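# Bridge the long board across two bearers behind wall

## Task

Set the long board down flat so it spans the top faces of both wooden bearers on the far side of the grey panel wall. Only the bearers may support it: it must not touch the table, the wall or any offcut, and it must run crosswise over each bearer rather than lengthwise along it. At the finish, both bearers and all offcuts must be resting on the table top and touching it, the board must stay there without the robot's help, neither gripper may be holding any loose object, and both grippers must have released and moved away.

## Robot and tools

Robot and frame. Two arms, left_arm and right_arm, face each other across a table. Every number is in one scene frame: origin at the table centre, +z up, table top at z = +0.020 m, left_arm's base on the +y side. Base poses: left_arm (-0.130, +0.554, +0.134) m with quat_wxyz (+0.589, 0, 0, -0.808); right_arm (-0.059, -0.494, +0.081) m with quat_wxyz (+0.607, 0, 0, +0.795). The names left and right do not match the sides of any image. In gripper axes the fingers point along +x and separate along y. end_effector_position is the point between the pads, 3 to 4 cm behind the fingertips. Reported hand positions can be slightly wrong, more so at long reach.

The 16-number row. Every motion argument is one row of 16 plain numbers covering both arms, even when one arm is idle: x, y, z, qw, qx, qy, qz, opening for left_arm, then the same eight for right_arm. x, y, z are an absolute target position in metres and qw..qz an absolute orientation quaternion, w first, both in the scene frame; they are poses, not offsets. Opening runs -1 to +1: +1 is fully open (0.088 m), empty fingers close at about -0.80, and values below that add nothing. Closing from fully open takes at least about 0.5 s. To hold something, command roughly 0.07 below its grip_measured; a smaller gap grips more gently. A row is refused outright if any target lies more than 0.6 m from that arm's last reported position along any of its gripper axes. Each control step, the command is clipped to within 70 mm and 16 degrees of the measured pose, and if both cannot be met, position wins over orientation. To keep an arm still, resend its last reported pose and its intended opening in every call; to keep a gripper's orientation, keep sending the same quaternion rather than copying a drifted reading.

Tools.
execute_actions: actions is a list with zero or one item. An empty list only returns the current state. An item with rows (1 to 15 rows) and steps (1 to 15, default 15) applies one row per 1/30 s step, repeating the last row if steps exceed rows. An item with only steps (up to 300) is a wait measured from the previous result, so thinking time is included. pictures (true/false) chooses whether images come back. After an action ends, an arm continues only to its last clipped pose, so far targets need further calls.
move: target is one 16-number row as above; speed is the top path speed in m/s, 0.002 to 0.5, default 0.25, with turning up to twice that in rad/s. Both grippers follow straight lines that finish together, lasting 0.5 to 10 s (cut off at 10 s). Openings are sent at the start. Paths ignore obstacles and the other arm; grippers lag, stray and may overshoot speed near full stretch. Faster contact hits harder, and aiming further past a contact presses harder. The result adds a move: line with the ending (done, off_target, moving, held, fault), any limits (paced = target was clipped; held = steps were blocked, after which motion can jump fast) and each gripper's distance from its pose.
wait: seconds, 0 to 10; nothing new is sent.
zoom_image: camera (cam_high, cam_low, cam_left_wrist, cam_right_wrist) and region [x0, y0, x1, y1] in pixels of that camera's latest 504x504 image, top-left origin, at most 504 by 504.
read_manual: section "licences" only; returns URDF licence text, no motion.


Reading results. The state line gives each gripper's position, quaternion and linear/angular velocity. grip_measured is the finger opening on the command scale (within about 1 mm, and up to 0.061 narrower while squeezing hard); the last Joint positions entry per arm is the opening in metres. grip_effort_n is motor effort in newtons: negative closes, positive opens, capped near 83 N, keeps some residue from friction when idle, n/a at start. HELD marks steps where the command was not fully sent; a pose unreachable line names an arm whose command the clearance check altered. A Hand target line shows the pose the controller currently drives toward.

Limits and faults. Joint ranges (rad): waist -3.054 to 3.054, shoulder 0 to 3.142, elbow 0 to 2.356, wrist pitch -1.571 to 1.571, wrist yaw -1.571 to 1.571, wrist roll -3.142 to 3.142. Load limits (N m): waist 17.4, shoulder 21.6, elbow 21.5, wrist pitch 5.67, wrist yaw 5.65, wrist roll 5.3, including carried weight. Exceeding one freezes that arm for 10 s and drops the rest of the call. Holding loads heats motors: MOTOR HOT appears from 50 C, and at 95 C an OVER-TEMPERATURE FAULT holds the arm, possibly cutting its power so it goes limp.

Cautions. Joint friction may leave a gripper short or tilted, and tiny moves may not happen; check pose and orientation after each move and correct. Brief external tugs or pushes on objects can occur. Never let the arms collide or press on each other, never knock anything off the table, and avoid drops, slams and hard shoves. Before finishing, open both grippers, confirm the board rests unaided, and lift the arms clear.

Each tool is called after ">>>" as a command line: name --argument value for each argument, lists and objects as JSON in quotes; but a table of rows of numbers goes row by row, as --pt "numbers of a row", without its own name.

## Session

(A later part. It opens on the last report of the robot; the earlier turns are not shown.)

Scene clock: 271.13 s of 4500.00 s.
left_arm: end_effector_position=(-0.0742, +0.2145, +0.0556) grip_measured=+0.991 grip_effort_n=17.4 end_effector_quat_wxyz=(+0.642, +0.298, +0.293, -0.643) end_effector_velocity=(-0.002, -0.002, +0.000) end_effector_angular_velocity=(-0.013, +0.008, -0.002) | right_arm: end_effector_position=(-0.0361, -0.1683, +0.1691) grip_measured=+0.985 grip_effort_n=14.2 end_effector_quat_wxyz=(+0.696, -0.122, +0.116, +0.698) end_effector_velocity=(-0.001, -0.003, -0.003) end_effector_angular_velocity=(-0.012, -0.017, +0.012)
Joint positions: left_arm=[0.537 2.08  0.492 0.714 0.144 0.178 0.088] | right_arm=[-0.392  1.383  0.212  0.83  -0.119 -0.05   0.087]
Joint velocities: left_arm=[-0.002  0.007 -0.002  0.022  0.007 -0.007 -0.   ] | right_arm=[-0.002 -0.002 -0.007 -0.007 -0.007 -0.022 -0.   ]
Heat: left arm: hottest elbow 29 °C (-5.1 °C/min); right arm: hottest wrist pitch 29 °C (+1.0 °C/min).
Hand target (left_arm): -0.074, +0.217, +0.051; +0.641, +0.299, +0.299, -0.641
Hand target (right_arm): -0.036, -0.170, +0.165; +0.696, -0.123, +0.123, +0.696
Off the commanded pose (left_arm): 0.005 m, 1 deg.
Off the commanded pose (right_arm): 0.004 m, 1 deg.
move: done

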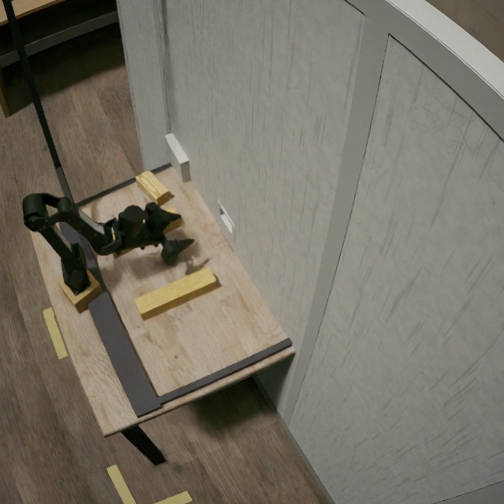

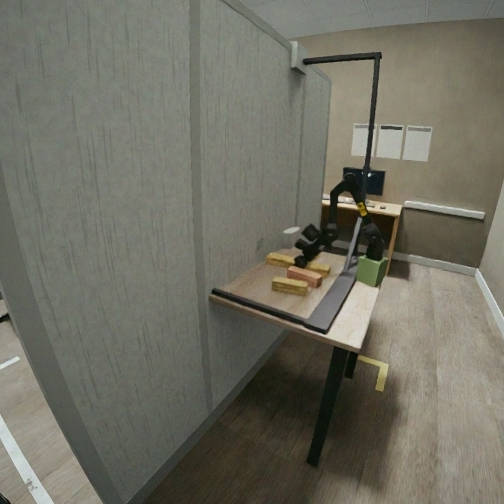

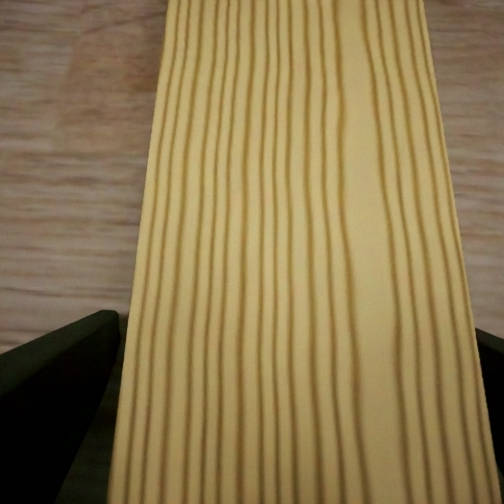

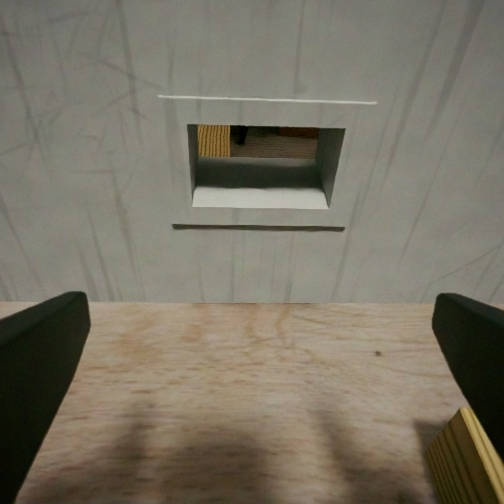

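>>> move --target '[-0.074,0.215,0.054,0.641,0.297,0.297,-0.641,0.3,-0.036,-0.17,0.165,0.696,-0.123,0.123,0.696,1]' --speed 0.05

>>> move --target '[-0.07,0.212,0.13,0.647,0.285,0.285,-0.647,0.3,-0.036,-0.17,0.165,0.696,-0.123,0.123,0.696,1]' --speed 0.1

>>> move --target '[-0.022,0.198,0.153,0.647,0.285,0.285,-0.647,0.3,-0.036,-0.17,0.165,0.696,-0.123,0.123,0.696,1]' --speed 0.06

>>> zoom_image --camera "cam_low" --region '[240, 200, 340, 280]'

Scene clock: 276.67 s of 4500.00 s.
left_arm: end_effector_position=(-0.0742, +0.2144, +0.0556) grip_measured=+0.482 grip_effort_n=-83.5 end_effector_quat_wxyz=(+0.642, +0.297, +0.293, -0.643) end_effector_velocity=(+0.000, -0.000, +0.000) end_effector_angular_velocity=(+0.004, +0.009, +0.019) | right_arm: end_effector_position=(-0.0361, -0.1683, +0.1691) grip_measured=+0.985 grip_effort_n=14.2 end_effector_quat_wxyz=(+0.696, -0.122, +0.116, +0.698) end_effector_velocity=(-0.000, -0.001, -0.002) end_effector_angular_velocity=(-0.007, -0.004, +0.007)
Joint positions: left_arm=[0.537 2.08  0.492 0.715 0.144 0.177 0.063] | right_arm=[-0.392  1.383  0.212  0.83  -0.119 -0.05   0.087]
Joint velocities: left_arm=[-0.002 -0.002  0.002 -0.007 -0.007 -0.022 -0.   ] | right_arm=[-0.002 -0.002 -0.002 -0.007 -0.007 -0.007 -0.   ]
Heat: left arm: hottest shoulder 28 °C (-5.0 °C/min); right arm: hottest wrist pitch 29 °C (+2.0 °C/min).
Hand target (left_arm): -0.074, +0.215, +0.054; +0.642, +0.297, +0.297, -0.642
Hand target (right_arm): -0.036, -0.170, +0.165; +0.696, -0.123, +0.123, +0.696
Off the commanded pose (left_arm): 0.002 m, 0 deg.
Off the commanded pose (right_arm): 0.004 m, 1 deg.
After step 90, 1.83 s passed at rest.
move: done

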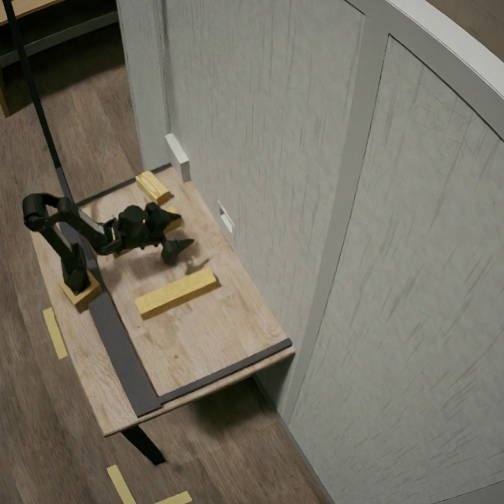

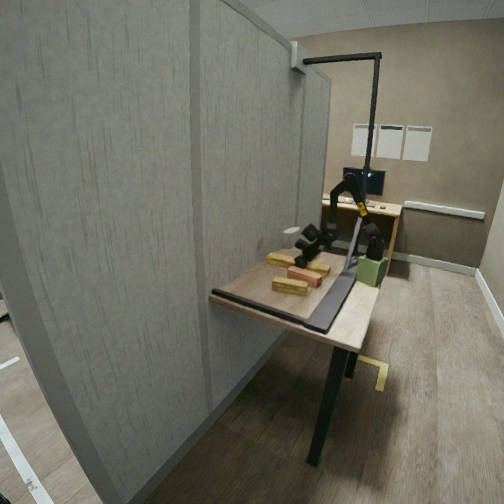

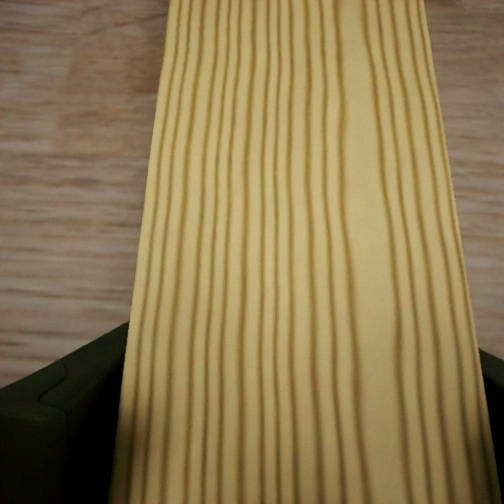

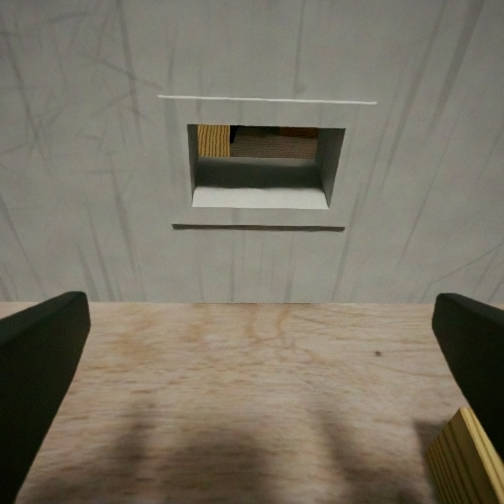

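Scene clock: 277.77 s of 4500.00 s.
left_arm: end_effector_position=(-0.0725, +0.2205, +0.1170) grip_measured=+0.482 grip_effort_n=-83.5 end_effector_quat_wxyz=(+0.641, +0.296, +0.302, -0.641) end_effector_velocity=(+0.001, +0.007, -0.005) end_effector_angular_velocity=(+0.040, -0.013, +0.006) | right_arm: end_effector_position=(-0.0361, -0.1683, +0.1691) grip_measured=+0.985 grip_effort_n=14.2 end_effector_quat_wxyz=(+0.696, -0.122, +0.116, +0.698) end_effector_velocity=(-0.001, -0.002, -0.005) end_effector_angular_velocity=(-0.021, -0.016, +0.012)
Joint positions: left_arm=[0.552 1.743 0.5   0.356 0.158 0.178 0.063] | right_arm=[-0.392  1.383  0.212  0.83  -0.119 -0.05   0.087]
Joint velocities: left_arm=[-0.002 -0.002 -0.002 -0.037 -0.022  0.007  0.   ] | right_arm=[-0.002 -0.002 -0.002 -0.022 -0.007 -0.022 -0.   ]
Heat: left arm: hottest shoulder 28 °C (-5.0 °C/min); right arm: hottest wrist pitch 29 °C (+2.0 °C/min).
Hand target (left_arm): -0.070, +0.212, +0.130; +0.647, +0.285, +0.285, -0.647
Hand target (right_arm): -0.036, -0.170, +0.165; +0.696, -0.123, +0.123, +0.696
Off the commanded pose (left_arm): 0.016 m, 2 deg.
Off the commanded pose (right_arm): 0.004 m, 1 deg.
move: off_target (left_arm)

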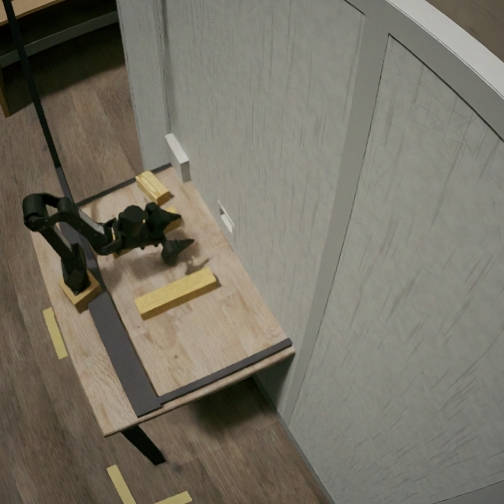

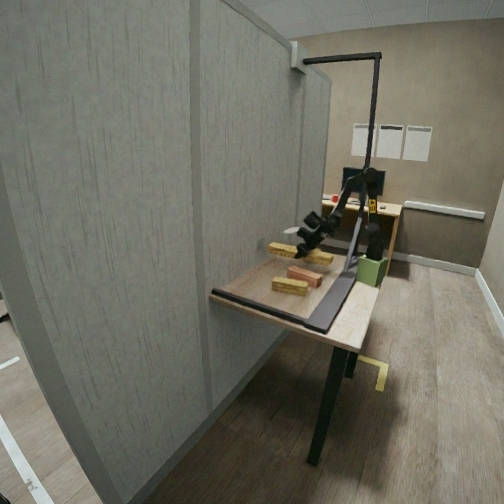

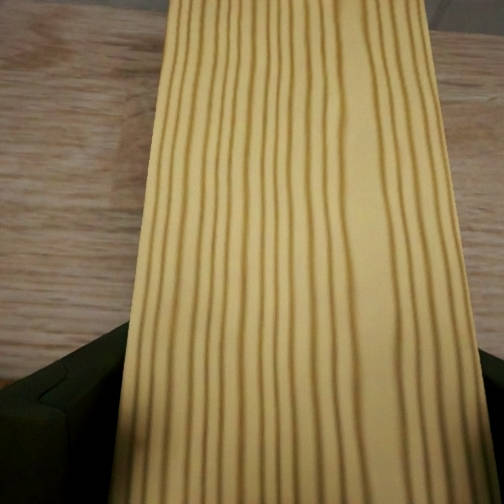

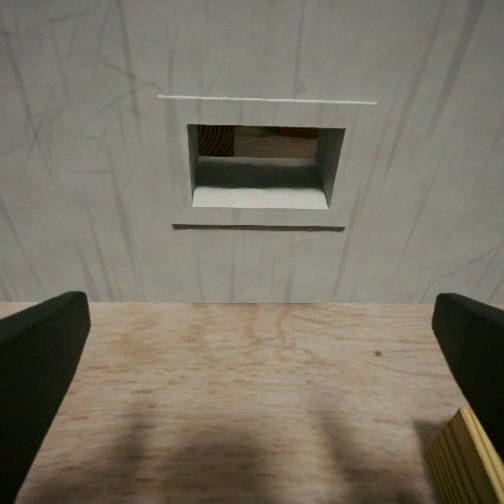

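Scene clock: 279.17 s of 4500.00 s.
left_arm: end_effector_position=(-0.0255, +0.2061, +0.1388) grip_measured=+0.482 grip_effort_n=-83.5 end_effector_quat_wxyz=(+0.640, +0.294, +0.304, -0.641) end_effector_velocity=(-0.005, +0.006, -0.004) end_effector_angular_velocity=(+0.031, +0.015, -0.013) | right_arm: end_effector_position=(-0.0361, -0.1683, +0.1691) grip_measured=+0.985 grip_effort_n=14.2 end_effector_quat_wxyz=(+0.696, -0.122, +0.116, +0.698) end_effector_velocity=(-0.003, -0.002, -0.006) end_effector_angular_velocity=(-0.026, -0.010, +0.026)
Joint positions: left_arm=[0.709 1.741 0.65  0.176 0.258 0.3   0.063] | right_arm=[-0.392  1.383  0.212  0.83  -0.119 -0.05   0.087]
Joint velocities: left_arm=[-0.002 -0.002 -0.002 -0.037  0.007  0.007 -0.   ] | right_arm=[-0.002  0.002 -0.002 -0.022 -0.022 -0.022  0.   ]
Heat: left arm: hottest shoulder 28 °C (-5.1 °C/min); right arm: hottest wrist pitch 29 °C (+2.0 °C/min).
Hand target (left_arm): -0.022, +0.198, +0.153; +0.647, +0.286, +0.284, -0.647
Hand target (right_arm): -0.036, -0.170, +0.165; +0.696, -0.123, +0.123, +0.696
Off the commanded pose (left_arm): 0.017 m, 3 deg.
Off the commanded pose (right_arm): 0.004 m, 1 deg.
move: off_target (left_arm)

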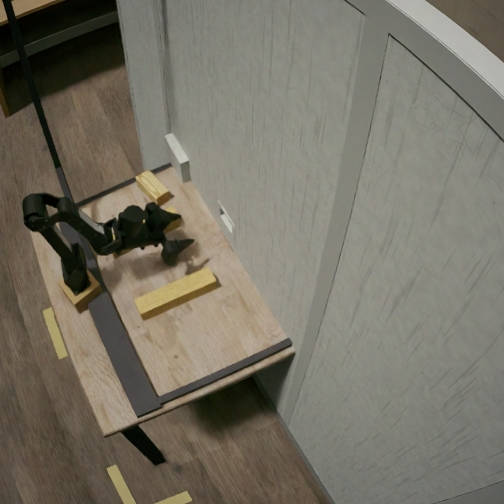

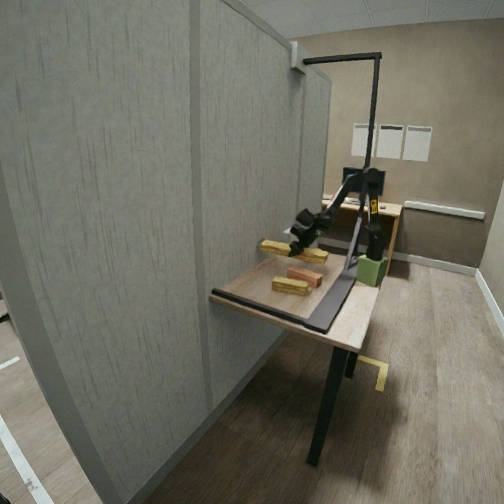

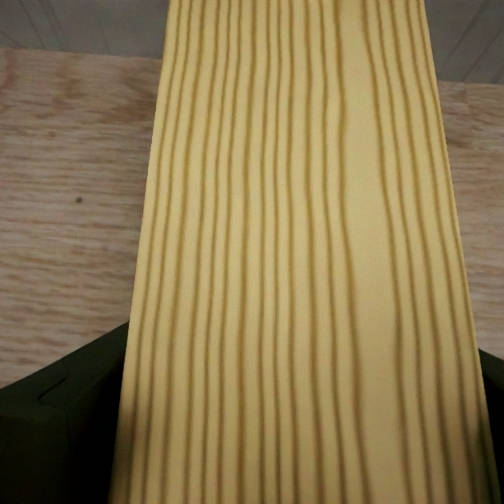

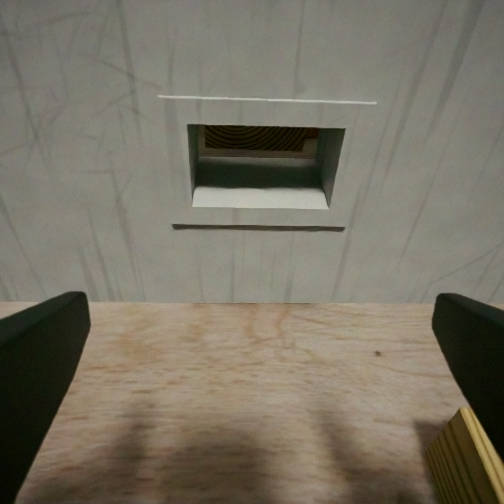

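Region (240, 200, 340, 280) of cam_low's 504x504 image, scaled by 5.040, with more detail than that image has; it fills the top 403 rows of this view, and the rest is white.

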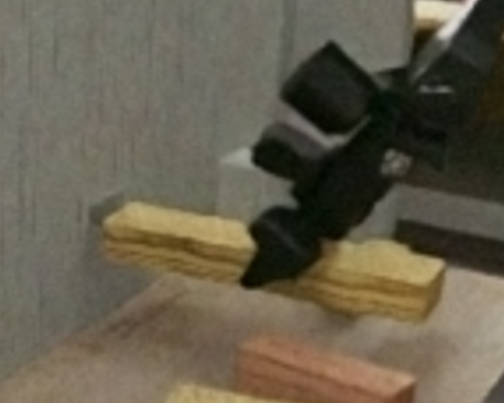

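>>> move --target '[-0.021,0.191,0.160,0.646,0.284,0.276,-0.652,0.3,-0.036,-0.17,0.165,0.696,-0.123,0.123,0.696,1]' --speed 0.03

>>> zoom_image --camera "cam_low" --region '[240, 200, 340, 280]'

Scene clock: 286.43 s of 4500.00 s.
left_arm: end_effector_position=(-0.0220, +0.1970, +0.1509) grip_measured=+0.482 grip_effort_n=-83.5 end_effector_quat_wxyz=(+0.643, +0.289, +0.290, -0.647) end_effector_velocity=(-0.003, +0.003, -0.003) end_effector_angular_velocity=(+0.022, +0.008, +0.003) | right_arm: end_effector_position=(-0.0361, -0.1683, +0.1691) grip_measured=+0.985 grip_effort_n=14.2 end_effector_quat_wxyz=(+0.696, -0.122, +0.116, +0.698) end_effector_velocity=(-0.000, -0.001, -0.003) end_effector_angular_velocity=(-0.012, -0.003, +0.007)
Joint positions: left_arm=[0.712 1.729 0.682 0.161 0.266 0.308 0.063] | right_arm=[-0.392  1.383  0.212  0.83  -0.119 -0.05   0.087]
Joint velocities: left_arm=[-0.007 -0.002 -0.002 -0.022 -0.007 -0.007 -0.   ] | right_arm=[-0.002  0.002 -0.002 -0.007 -0.007 -0.007  0.   ]
Heat: left arm: hottest shoulder 29 °C (-3.0 °C/min); right arm: hottest wrist pitch 30 °C (+3.0 °C/min).
Hand target (left_arm): -0.021, +0.191, +0.160; +0.646, +0.284, +0.276, -0.652
Hand target (right_arm): -0.036, -0.170, +0.165; +0.696, -0.123, +0.123, +0.696
Off the commanded pose (left_arm): 0.011 m, 2 deg.
Off the commanded pose (right_arm): 0.004 m, 1 deg.
After step 90, 2.97 s passed at rest.
move: off_target (left_arm)

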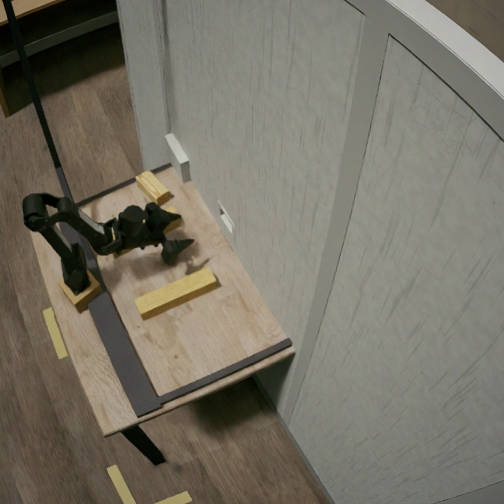

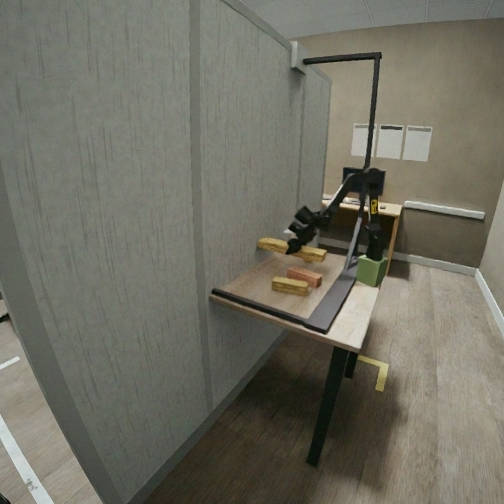

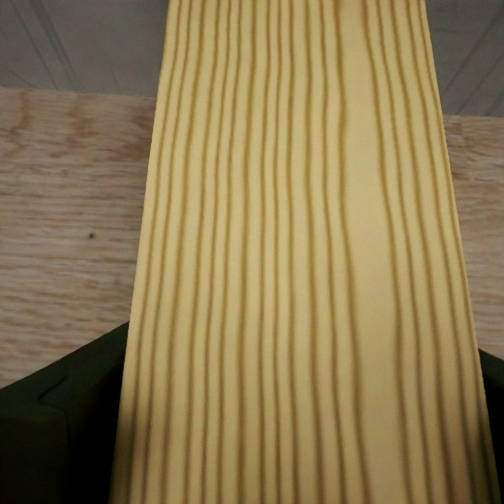

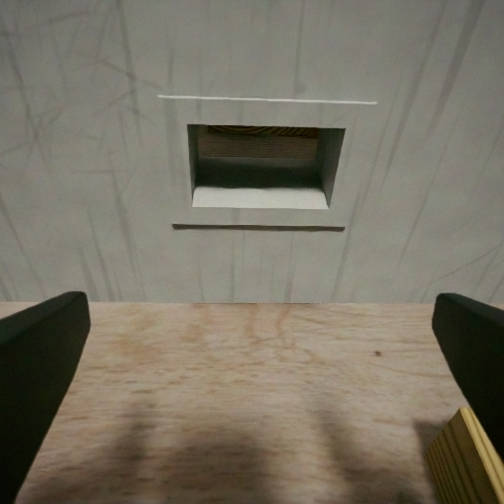

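Region (240, 200, 340, 280) of cam_low's 504x504 image, scaled by 5.040, with more detail than that image has; it fills the top 403 rows of this view, and the rest is white.

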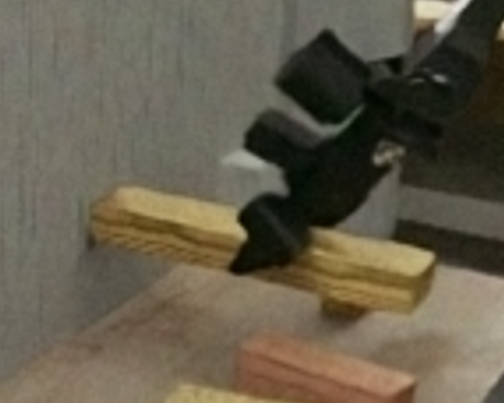

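>>> move --target '[-0.023,0.191,0.149,0.644,0.290,0.282,-0.650,0.3,-0.036,-0.17,0.165,0.696,-0.123,0.123,0.696,1]' --speed 0.03

Scene clock: 290.17 s of 4500.00 s.
left_arm: end_effector_position=(-0.0232, +0.1946, +0.1473) grip_measured=+0.482 grip_effort_n=-83.5 end_effector_quat_wxyz=(+0.643, +0.291, +0.287, -0.648) end_effector_velocity=(+0.004, +0.001, -0.001) end_effector_angular_velocity=(+0.004, -0.022, +0.011) | right_arm: end_effector_position=(-0.0361, -0.1683, +0.1691) grip_measured=+0.985 grip_effort_n=14.7 end_effector_quat_wxyz=(+0.696, -0.122, +0.116, +0.698) end_effector_velocity=(-0.002, +0.000, +0.000) end_effector_angular_velocity=(-0.002, -0.004, +0.012)
Joint positions: left_arm=[0.704 1.747 0.682 0.182 0.261 0.308 0.063] | right_arm=[-0.392  1.383  0.212  0.83  -0.119 -0.05   0.087]
Joint velocities: left_arm=[ 0.002  0.002 -0.002  0.007 -0.022  0.007 -0.   ] | right_arm=[ 0.002 -0.002  0.002 -0.007 -0.007 -0.007 -0.   ]
Heat: left arm: hottest shoulder 29 °C (-3.0 °C/min); right arm: hottest wrist pitch 30 °C (+3.0 °C/min).
Hand target (left_arm): -0.023, +0.191, +0.149; +0.644, +0.290, +0.282, -0.650
Hand target (right_arm): -0.036, -0.170, +0.165; +0.696, -0.123, +0.123, +0.696
Off the commanded pose (left_arm): 0.004 m, 1 deg.
Off the commanded pose (right_arm): 0.004 m, 1 deg.
After step 90, 0.03 s passed at rest.
move: done

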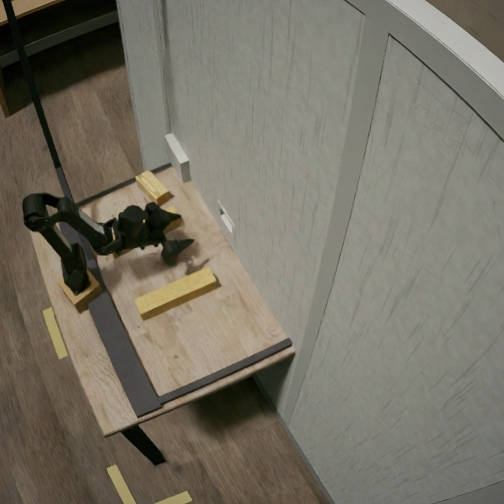

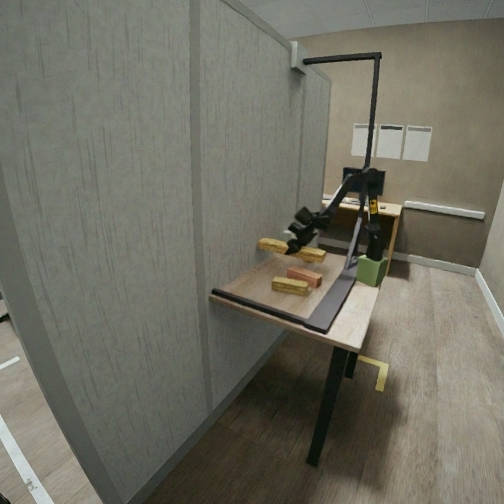

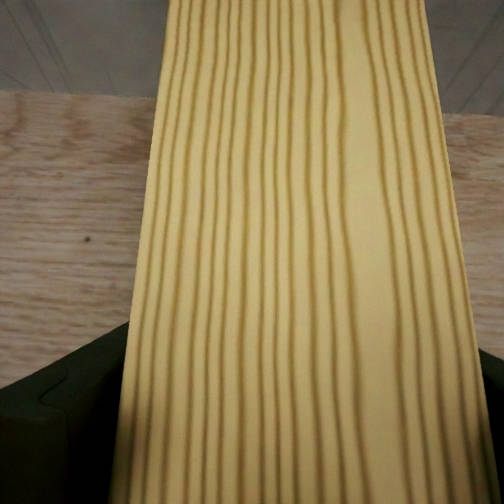

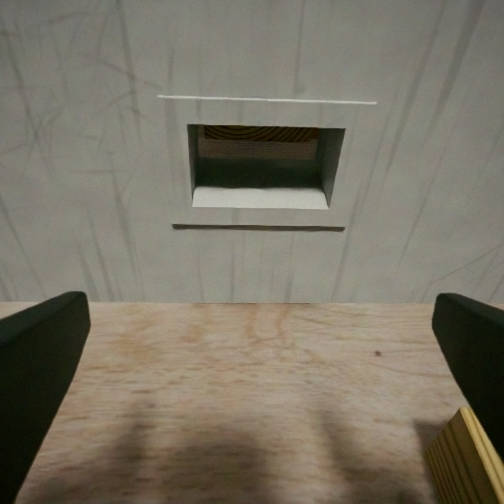

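>>> move --target '[-0.022,0.16,0.150,0.644,0.290,0.282,-0.650,0.3,-0.036,-0.17,0.165,0.696,-0.123,0.123,0.696,1]' --speed 0.02

Scene clock: 295.77 s of 4500.00 s.
left_arm: end_effector_position=(-0.0230, +0.1663, +0.1463) grip_measured=+0.482 grip_effort_n=-83.5 end_effector_quat_wxyz=(+0.641, +0.293, +0.288, -0.648) end_effector_velocity=(+0.001, -0.002, +0.001) end_effector_angular_velocity=(-0.005, -0.003, +0.008) | right_arm: end_effector_position=(-0.0361, -0.1683, +0.1691) grip_measured=+0.985 grip_effort_n=14.2 end_effector_quat_wxyz=(+0.696, -0.122, +0.116, +0.698) end_effector_velocity=(-0.000, -0.001, -0.004) end_effector_angular_velocity=(-0.021, -0.002, +0.007)
Joint positions: left_arm=[0.67  1.834 0.794 0.159 0.24  0.284 0.063] | right_arm=[-0.392  1.383  0.212  0.83  -0.119 -0.05   0.087]
Joint velocities: left_arm=[-0.002  0.002  0.002  0.007 -0.007 -0.007  0.   ] | right_arm=[-0.002  0.002  0.002 -0.022 -0.007 -0.007 -0.   ]
Heat: left arm: hottest shoulder 29 °C (-2.0 °C/min); right arm: hottest wrist pitch 30 °C (+3.0 °C/min).
Hand target (left_arm): -0.022, +0.160, +0.150; +0.644, +0.290, +0.282, -0.650
Hand target (right_arm): -0.036, -0.170, +0.165; +0.696, -0.123, +0.123, +0.696
Off the commanded pose (left_arm): 0.007 m, 1 deg.
Off the commanded pose (right_arm): 0.004 m, 1 deg.
After step 90, 0.60 s passed at rest.
move: done

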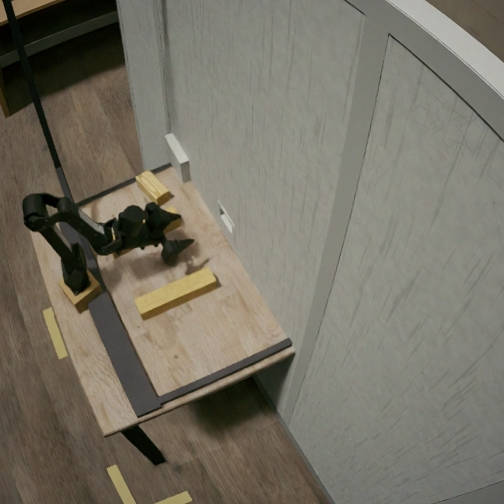

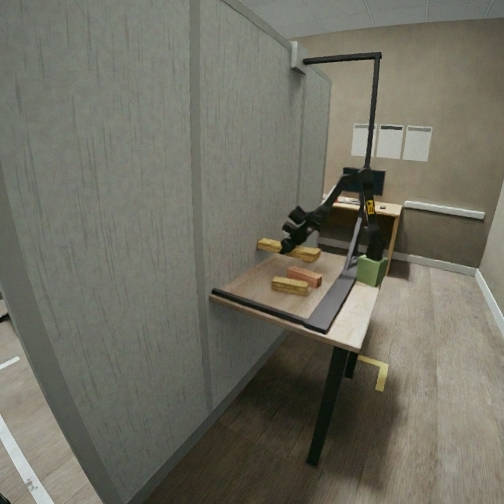

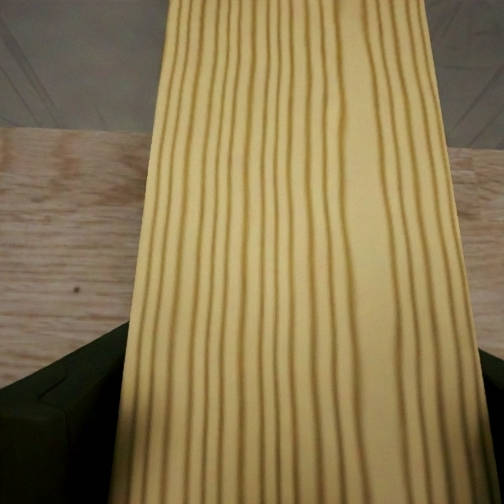

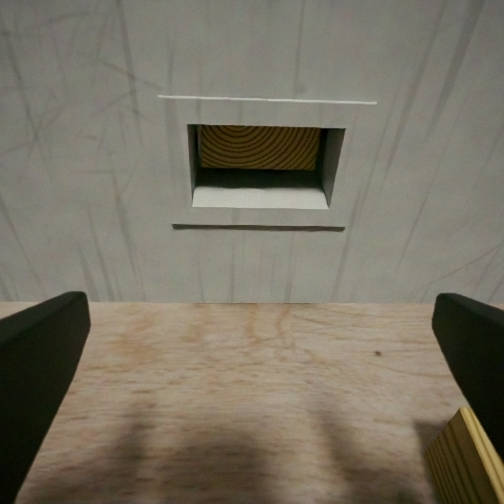

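In. Continue.

>>> move --target '[-0.020,0.068,0.150,0.642,0.294,0.286,-0.648,0.3,-0.036,-0.17,0.17,0.664,-0.242,0.242,0.664,1]' --speed 0.04

Scene clock: 302.33 s of 4500.00 s.
left_arm: end_effector_position=(-0.0204, +0.0744, +0.1463) grip_measured=+0.482 grip_effort_n=-83.5 end_effector_quat_wxyz=(+0.639, +0.298, +0.292, -0.646) end_effector_velocity=(-0.000, +0.001, -0.004) end_effector_angular_velocity=(+0.013, +0.003, +0.008) | right_arm: end_effector_position=(-0.0359, -0.1728, +0.1650) grip_measured=+0.985 grip_effort_n=14.2 end_effector_quat_wxyz=(+0.664, -0.241, +0.251, +0.662) end_effector_velocity=(-0.005, -0.004, -0.004) end_effector_angular_velocity=(-0.020, +0.011, +0.024)
Joint positions: left_arm=[0.593 2.1   1.211 0.007 0.188 0.227 0.063] | right_arm=[-0.379  1.265  0.488  0.063 -0.087 -0.061  0.087]
Joint velocities: left_arm=[-0.002  0.007  0.002 -0.007 -0.007 -0.007  0.   ] | right_arm=[ 0.002 -0.002 -0.002 -0.022 -0.022 -0.007 -0.   ]
Heat: left arm: hottest shoulder 30 °C (+0.0 °C/min); right arm: hottest wrist pitch 30 °C (+2.0 °C/min).
Hand target (left_arm): -0.020, +0.068, +0.150; +0.642, +0.294, +0.286, -0.648
Hand target (right_arm): -0.036, -0.170, +0.170; +0.665, -0.241, +0.243, +0.663
Off the commanded pose (left_arm): 0.007 m, 1 deg.
Off the commanded pose (right_arm): 0.006 m, 1 deg.
move: done

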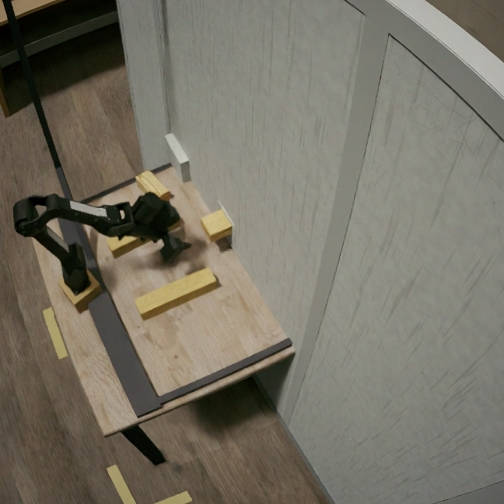

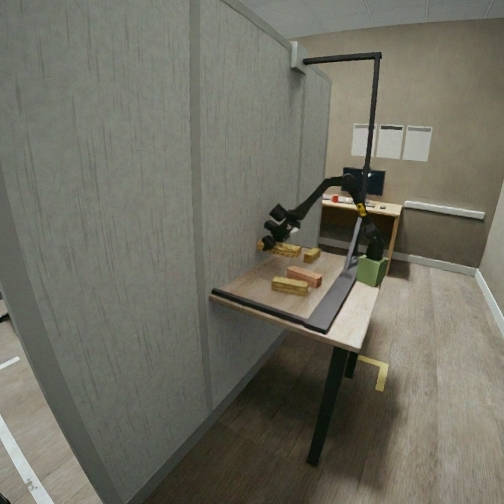

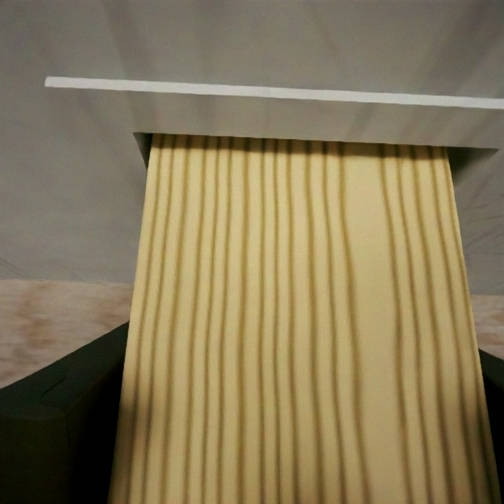

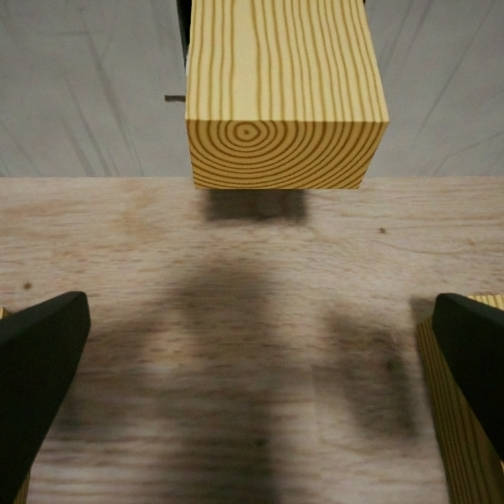

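>>> move --target '[-0.020,0.068,0.150,0.642,0.294,0.286,-0.648,0.3,-0.029,-0.12,0.143,0.641,-0.299,0.299,0.641,1]' --speed 0.1

Scene clock: 308.13 s of 4500.00 s.
left_arm: end_effector_position=(-0.0206, +0.0746, +0.1460) grip_measured=+0.482 grip_effort_n=-83.5 end_effector_quat_wxyz=(+0.639, +0.298, +0.293, -0.646) end_effector_velocity=(-0.001, +0.003, -0.003) end_effector_angular_velocity=(+0.016, -0.008, +0.012) | right_arm: end_effector_position=(-0.0292, -0.1227, +0.1432) grip_measured=+0.985 grip_effort_n=14.2 end_effector_quat_wxyz=(+0.642, -0.295, +0.302, +0.640) end_effector_velocity=(-0.000, -0.002, -0.005) end_effector_angular_velocity=(-0.026, -0.006, +0.019)
Joint positions: left_arm=[0.593 2.1   1.211 0.005 0.187 0.227 0.063] | right_arm=[-0.376  1.577  0.756 -0.054 -0.073 -0.073  0.087]
Joint velocities: left_arm=[-0.007 -0.002 -0.007 -0.007 -0.022 -0.007 -0.   ] | right_arm=[-0.002  0.012  0.007 -0.022 -0.007 -0.022  0.   ]
Heat: left arm: hottest shoulder 30 °C (+0.0 °C/min); right arm: hottest wrist pitch 29 °C (+1.0 °C/min).
Hand target (left_arm): -0.020, +0.068, +0.150; +0.642, +0.294, +0.286, -0.648
Hand target (right_arm): -0.029, -0.120, +0.143; +0.641, -0.298, +0.299, +0.640
Off the commanded pose (left_arm): 0.008 m, 1 deg.
Off the commanded pose (right_arm): 0.003 m, 1 deg.
After step 90, 1.63 s passed at rest.
move: done

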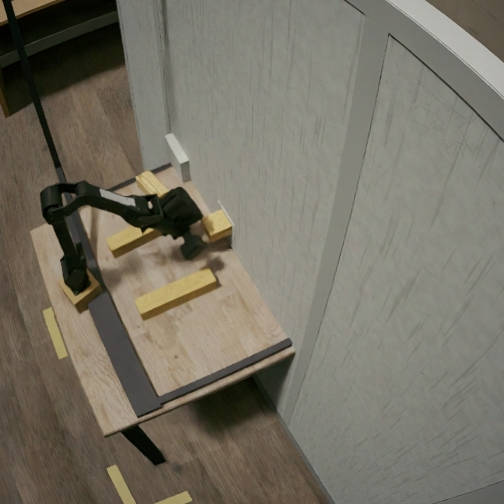

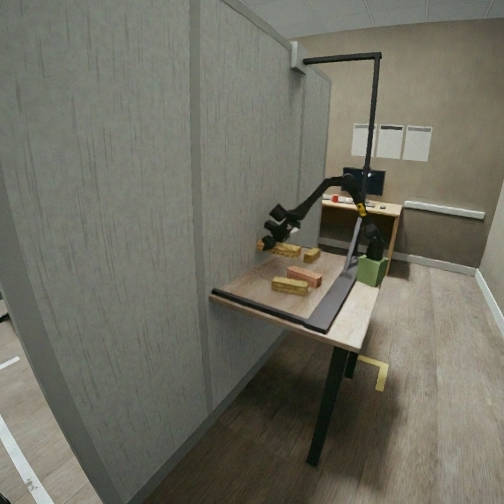

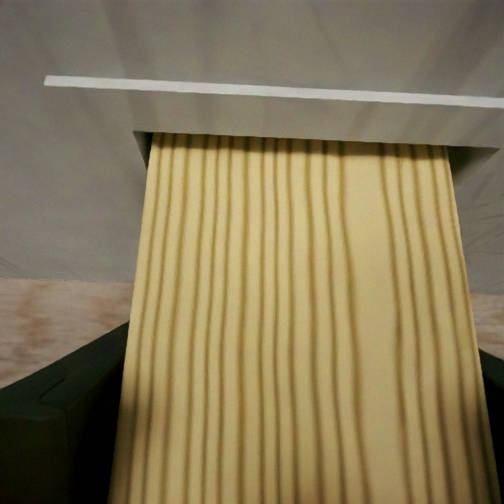

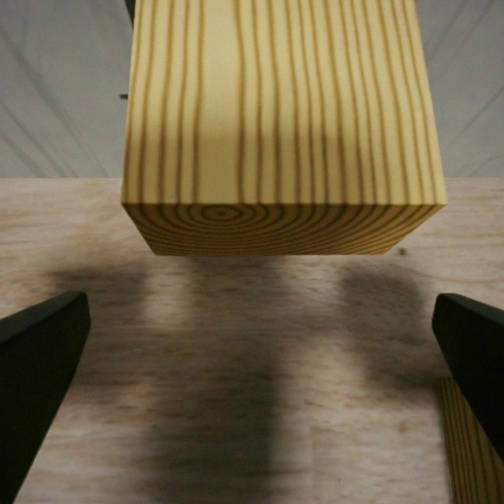

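>>> move --target '[-0.020,0.068,0.150,0.642,0.294,0.286,-0.648,0.3,-0.0255,-0.066,0.141,0.641,-0.299,0.299,0.641,1]' --speed 0.06

>>> move --target '[-0.020,0.068,0.150,0.642,0.294,0.286,-0.648,0.3,-0.0255,-0.066,0.141,0.641,-0.299,0.299,0.641,0.3]' --speed 0.06

Scene clock: 313.40 s of 4500.00 s.
left_arm: end_effector_position=(-0.0206, +0.0746, +0.1460) grip_measured=+0.482 grip_effort_n=-83.5 end_effector_quat_wxyz=(+0.639, +0.298, +0.293, -0.646) end_effector_velocity=(-0.003, +0.001, +0.002) end_effector_angular_velocity=(+0.001, +0.011, -0.002) | right_arm: end_effector_position=(-0.0256, -0.0690, +0.1423) grip_measured=+0.985 grip_effort_n=14.2 end_effector_quat_wxyz=(+0.641, -0.296, +0.300, +0.641) end_effector_velocity=(+0.000, +0.001, +0.001) end_effector_angular_velocity=(-0.002, +0.001, +0.008)
Joint positions: left_arm=[0.593 2.1   1.211 0.005 0.187 0.227 0.063] | right_arm=[-0.37   1.771  0.971 -0.073 -0.07  -0.074  0.087]
Joint velocities: left_arm=[-0.002 -0.007 -0.002 -0.007  0.007 -0.007 -0.   ] | right_arm=[-0.002  0.002  0.007 -0.007 -0.007 -0.007 -0.   ]
Heat: left arm: hottest shoulder 31 °C (+2.0 °C/min); right arm: hottest wrist pitch 29 °C (+1.0 °C/min).
Hand target (left_arm): -0.020, +0.068, +0.150; +0.642, +0.294, +0.286, -0.648
Hand target (right_arm): -0.026, -0.066, +0.141; +0.641, -0.299, +0.299, +0.641
Off the commanded pose (left_arm): 0.008 m, 1 deg.
Off the commanded pose (right_arm): 0.003 m, 0 deg.
After step 90, 0.97 s passed at rest.
move: done

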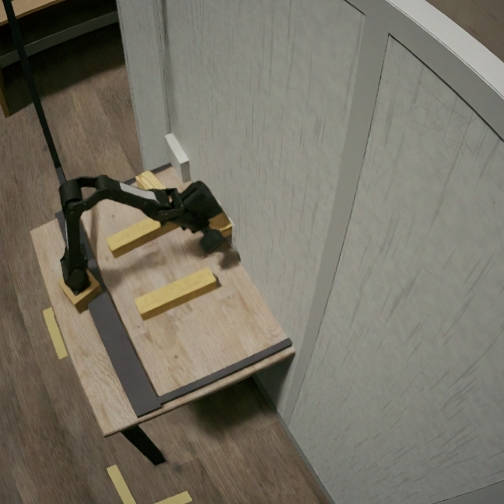

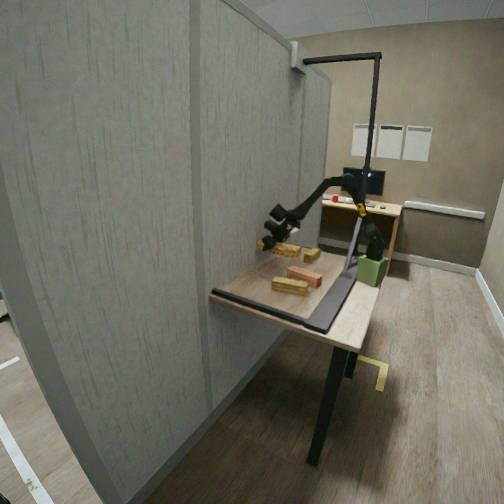

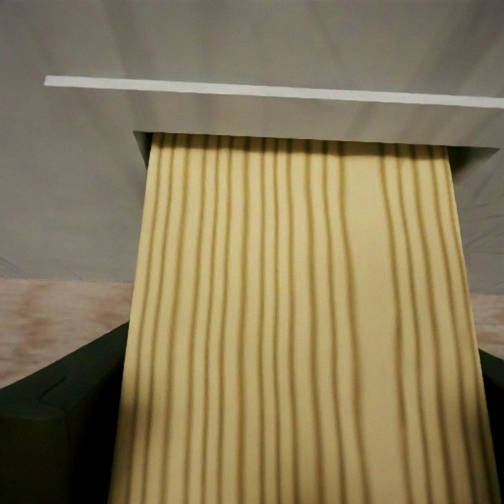

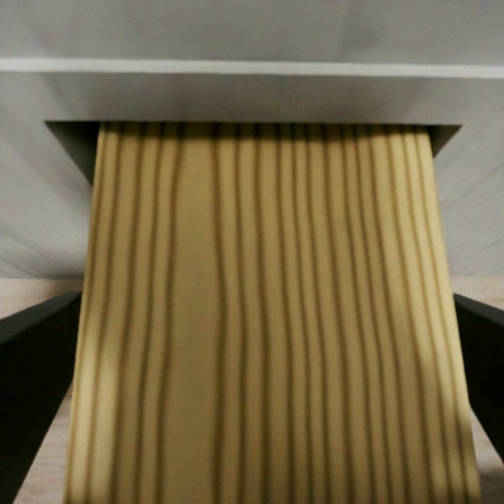

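Scene clock: 314.10 s of 4500.00 s.
left_arm: end_effector_position=(-0.0201, +0.0748, +0.1458) grip_measured=+0.482 grip_effort_n=-83.5 end_effector_quat_wxyz=(+0.639, +0.299, +0.294, -0.645) end_effector_velocity=(-0.000, -0.000, -0.001) end_effector_angular_velocity=(-0.001, -0.001, +0.008) | right_arm: end_effector_position=(-0.0258, -0.0689, +0.1424) grip_measured=+0.477 grip_effort_n=-83.5 end_effector_quat_wxyz=(+0.641, -0.296, +0.300, +0.641) end_effector_velocity=(+0.000, -0.000, +0.001) end_effector_angular_velocity=(-0.003, -0.001, -0.008)
Joint positions: left_arm=[0.593 2.1   1.211 0.004 0.185 0.226 0.063] | right_arm=[-0.369  1.771  0.972 -0.074 -0.07  -0.074  0.062]
Joint velocities: left_arm=[-0.002  0.002 -0.002  0.007 -0.007 -0.007 -0.   ] | right_arm=[ 0.002 -0.002  0.002 -0.007  0.007  0.007 -0.   ]
Heat: left arm: hottest shoulder 31 °C (+2.0 °C/min); right arm: hottest wrist pitch 29 °C (+0.0 °C/min).
Hand target (left_arm): -0.020, +0.068, +0.150; +0.642, +0.294, +0.286, -0.648
Hand target (right_arm): -0.025, -0.066, +0.141; +0.641, -0.299, +0.299, +0.641
Off the commanded pose (left_arm): 0.008 m, 1 deg.
Off the commanded pose (right_arm): 0.003 m, 0 deg.
move: done

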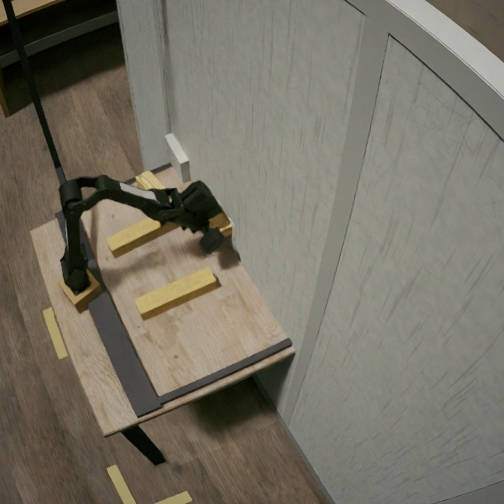

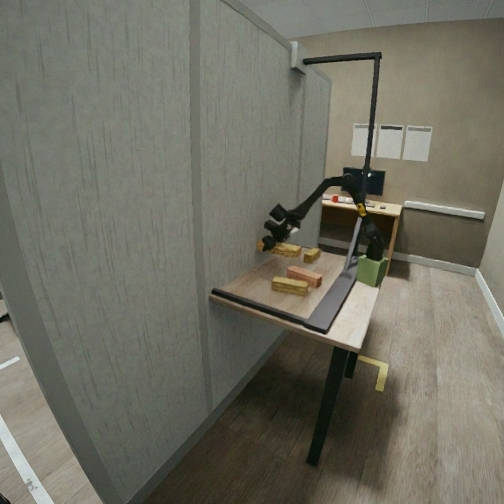

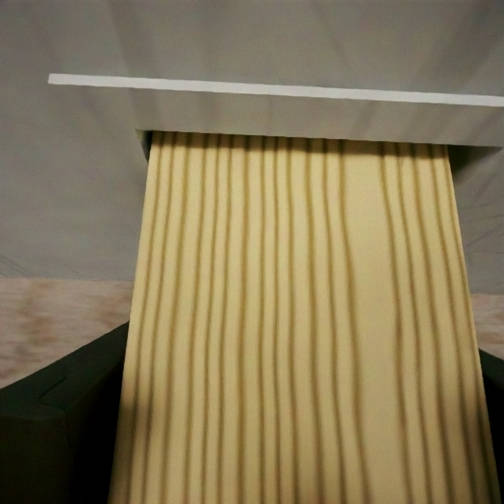

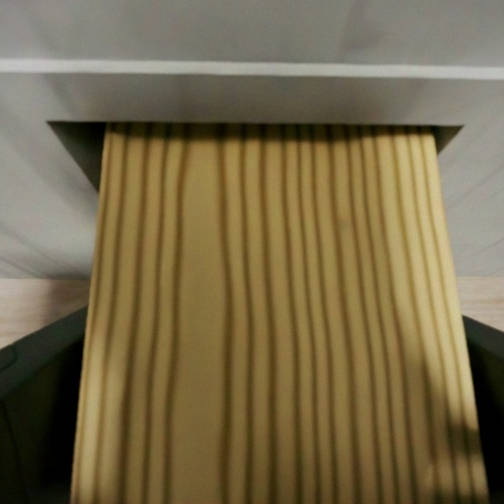

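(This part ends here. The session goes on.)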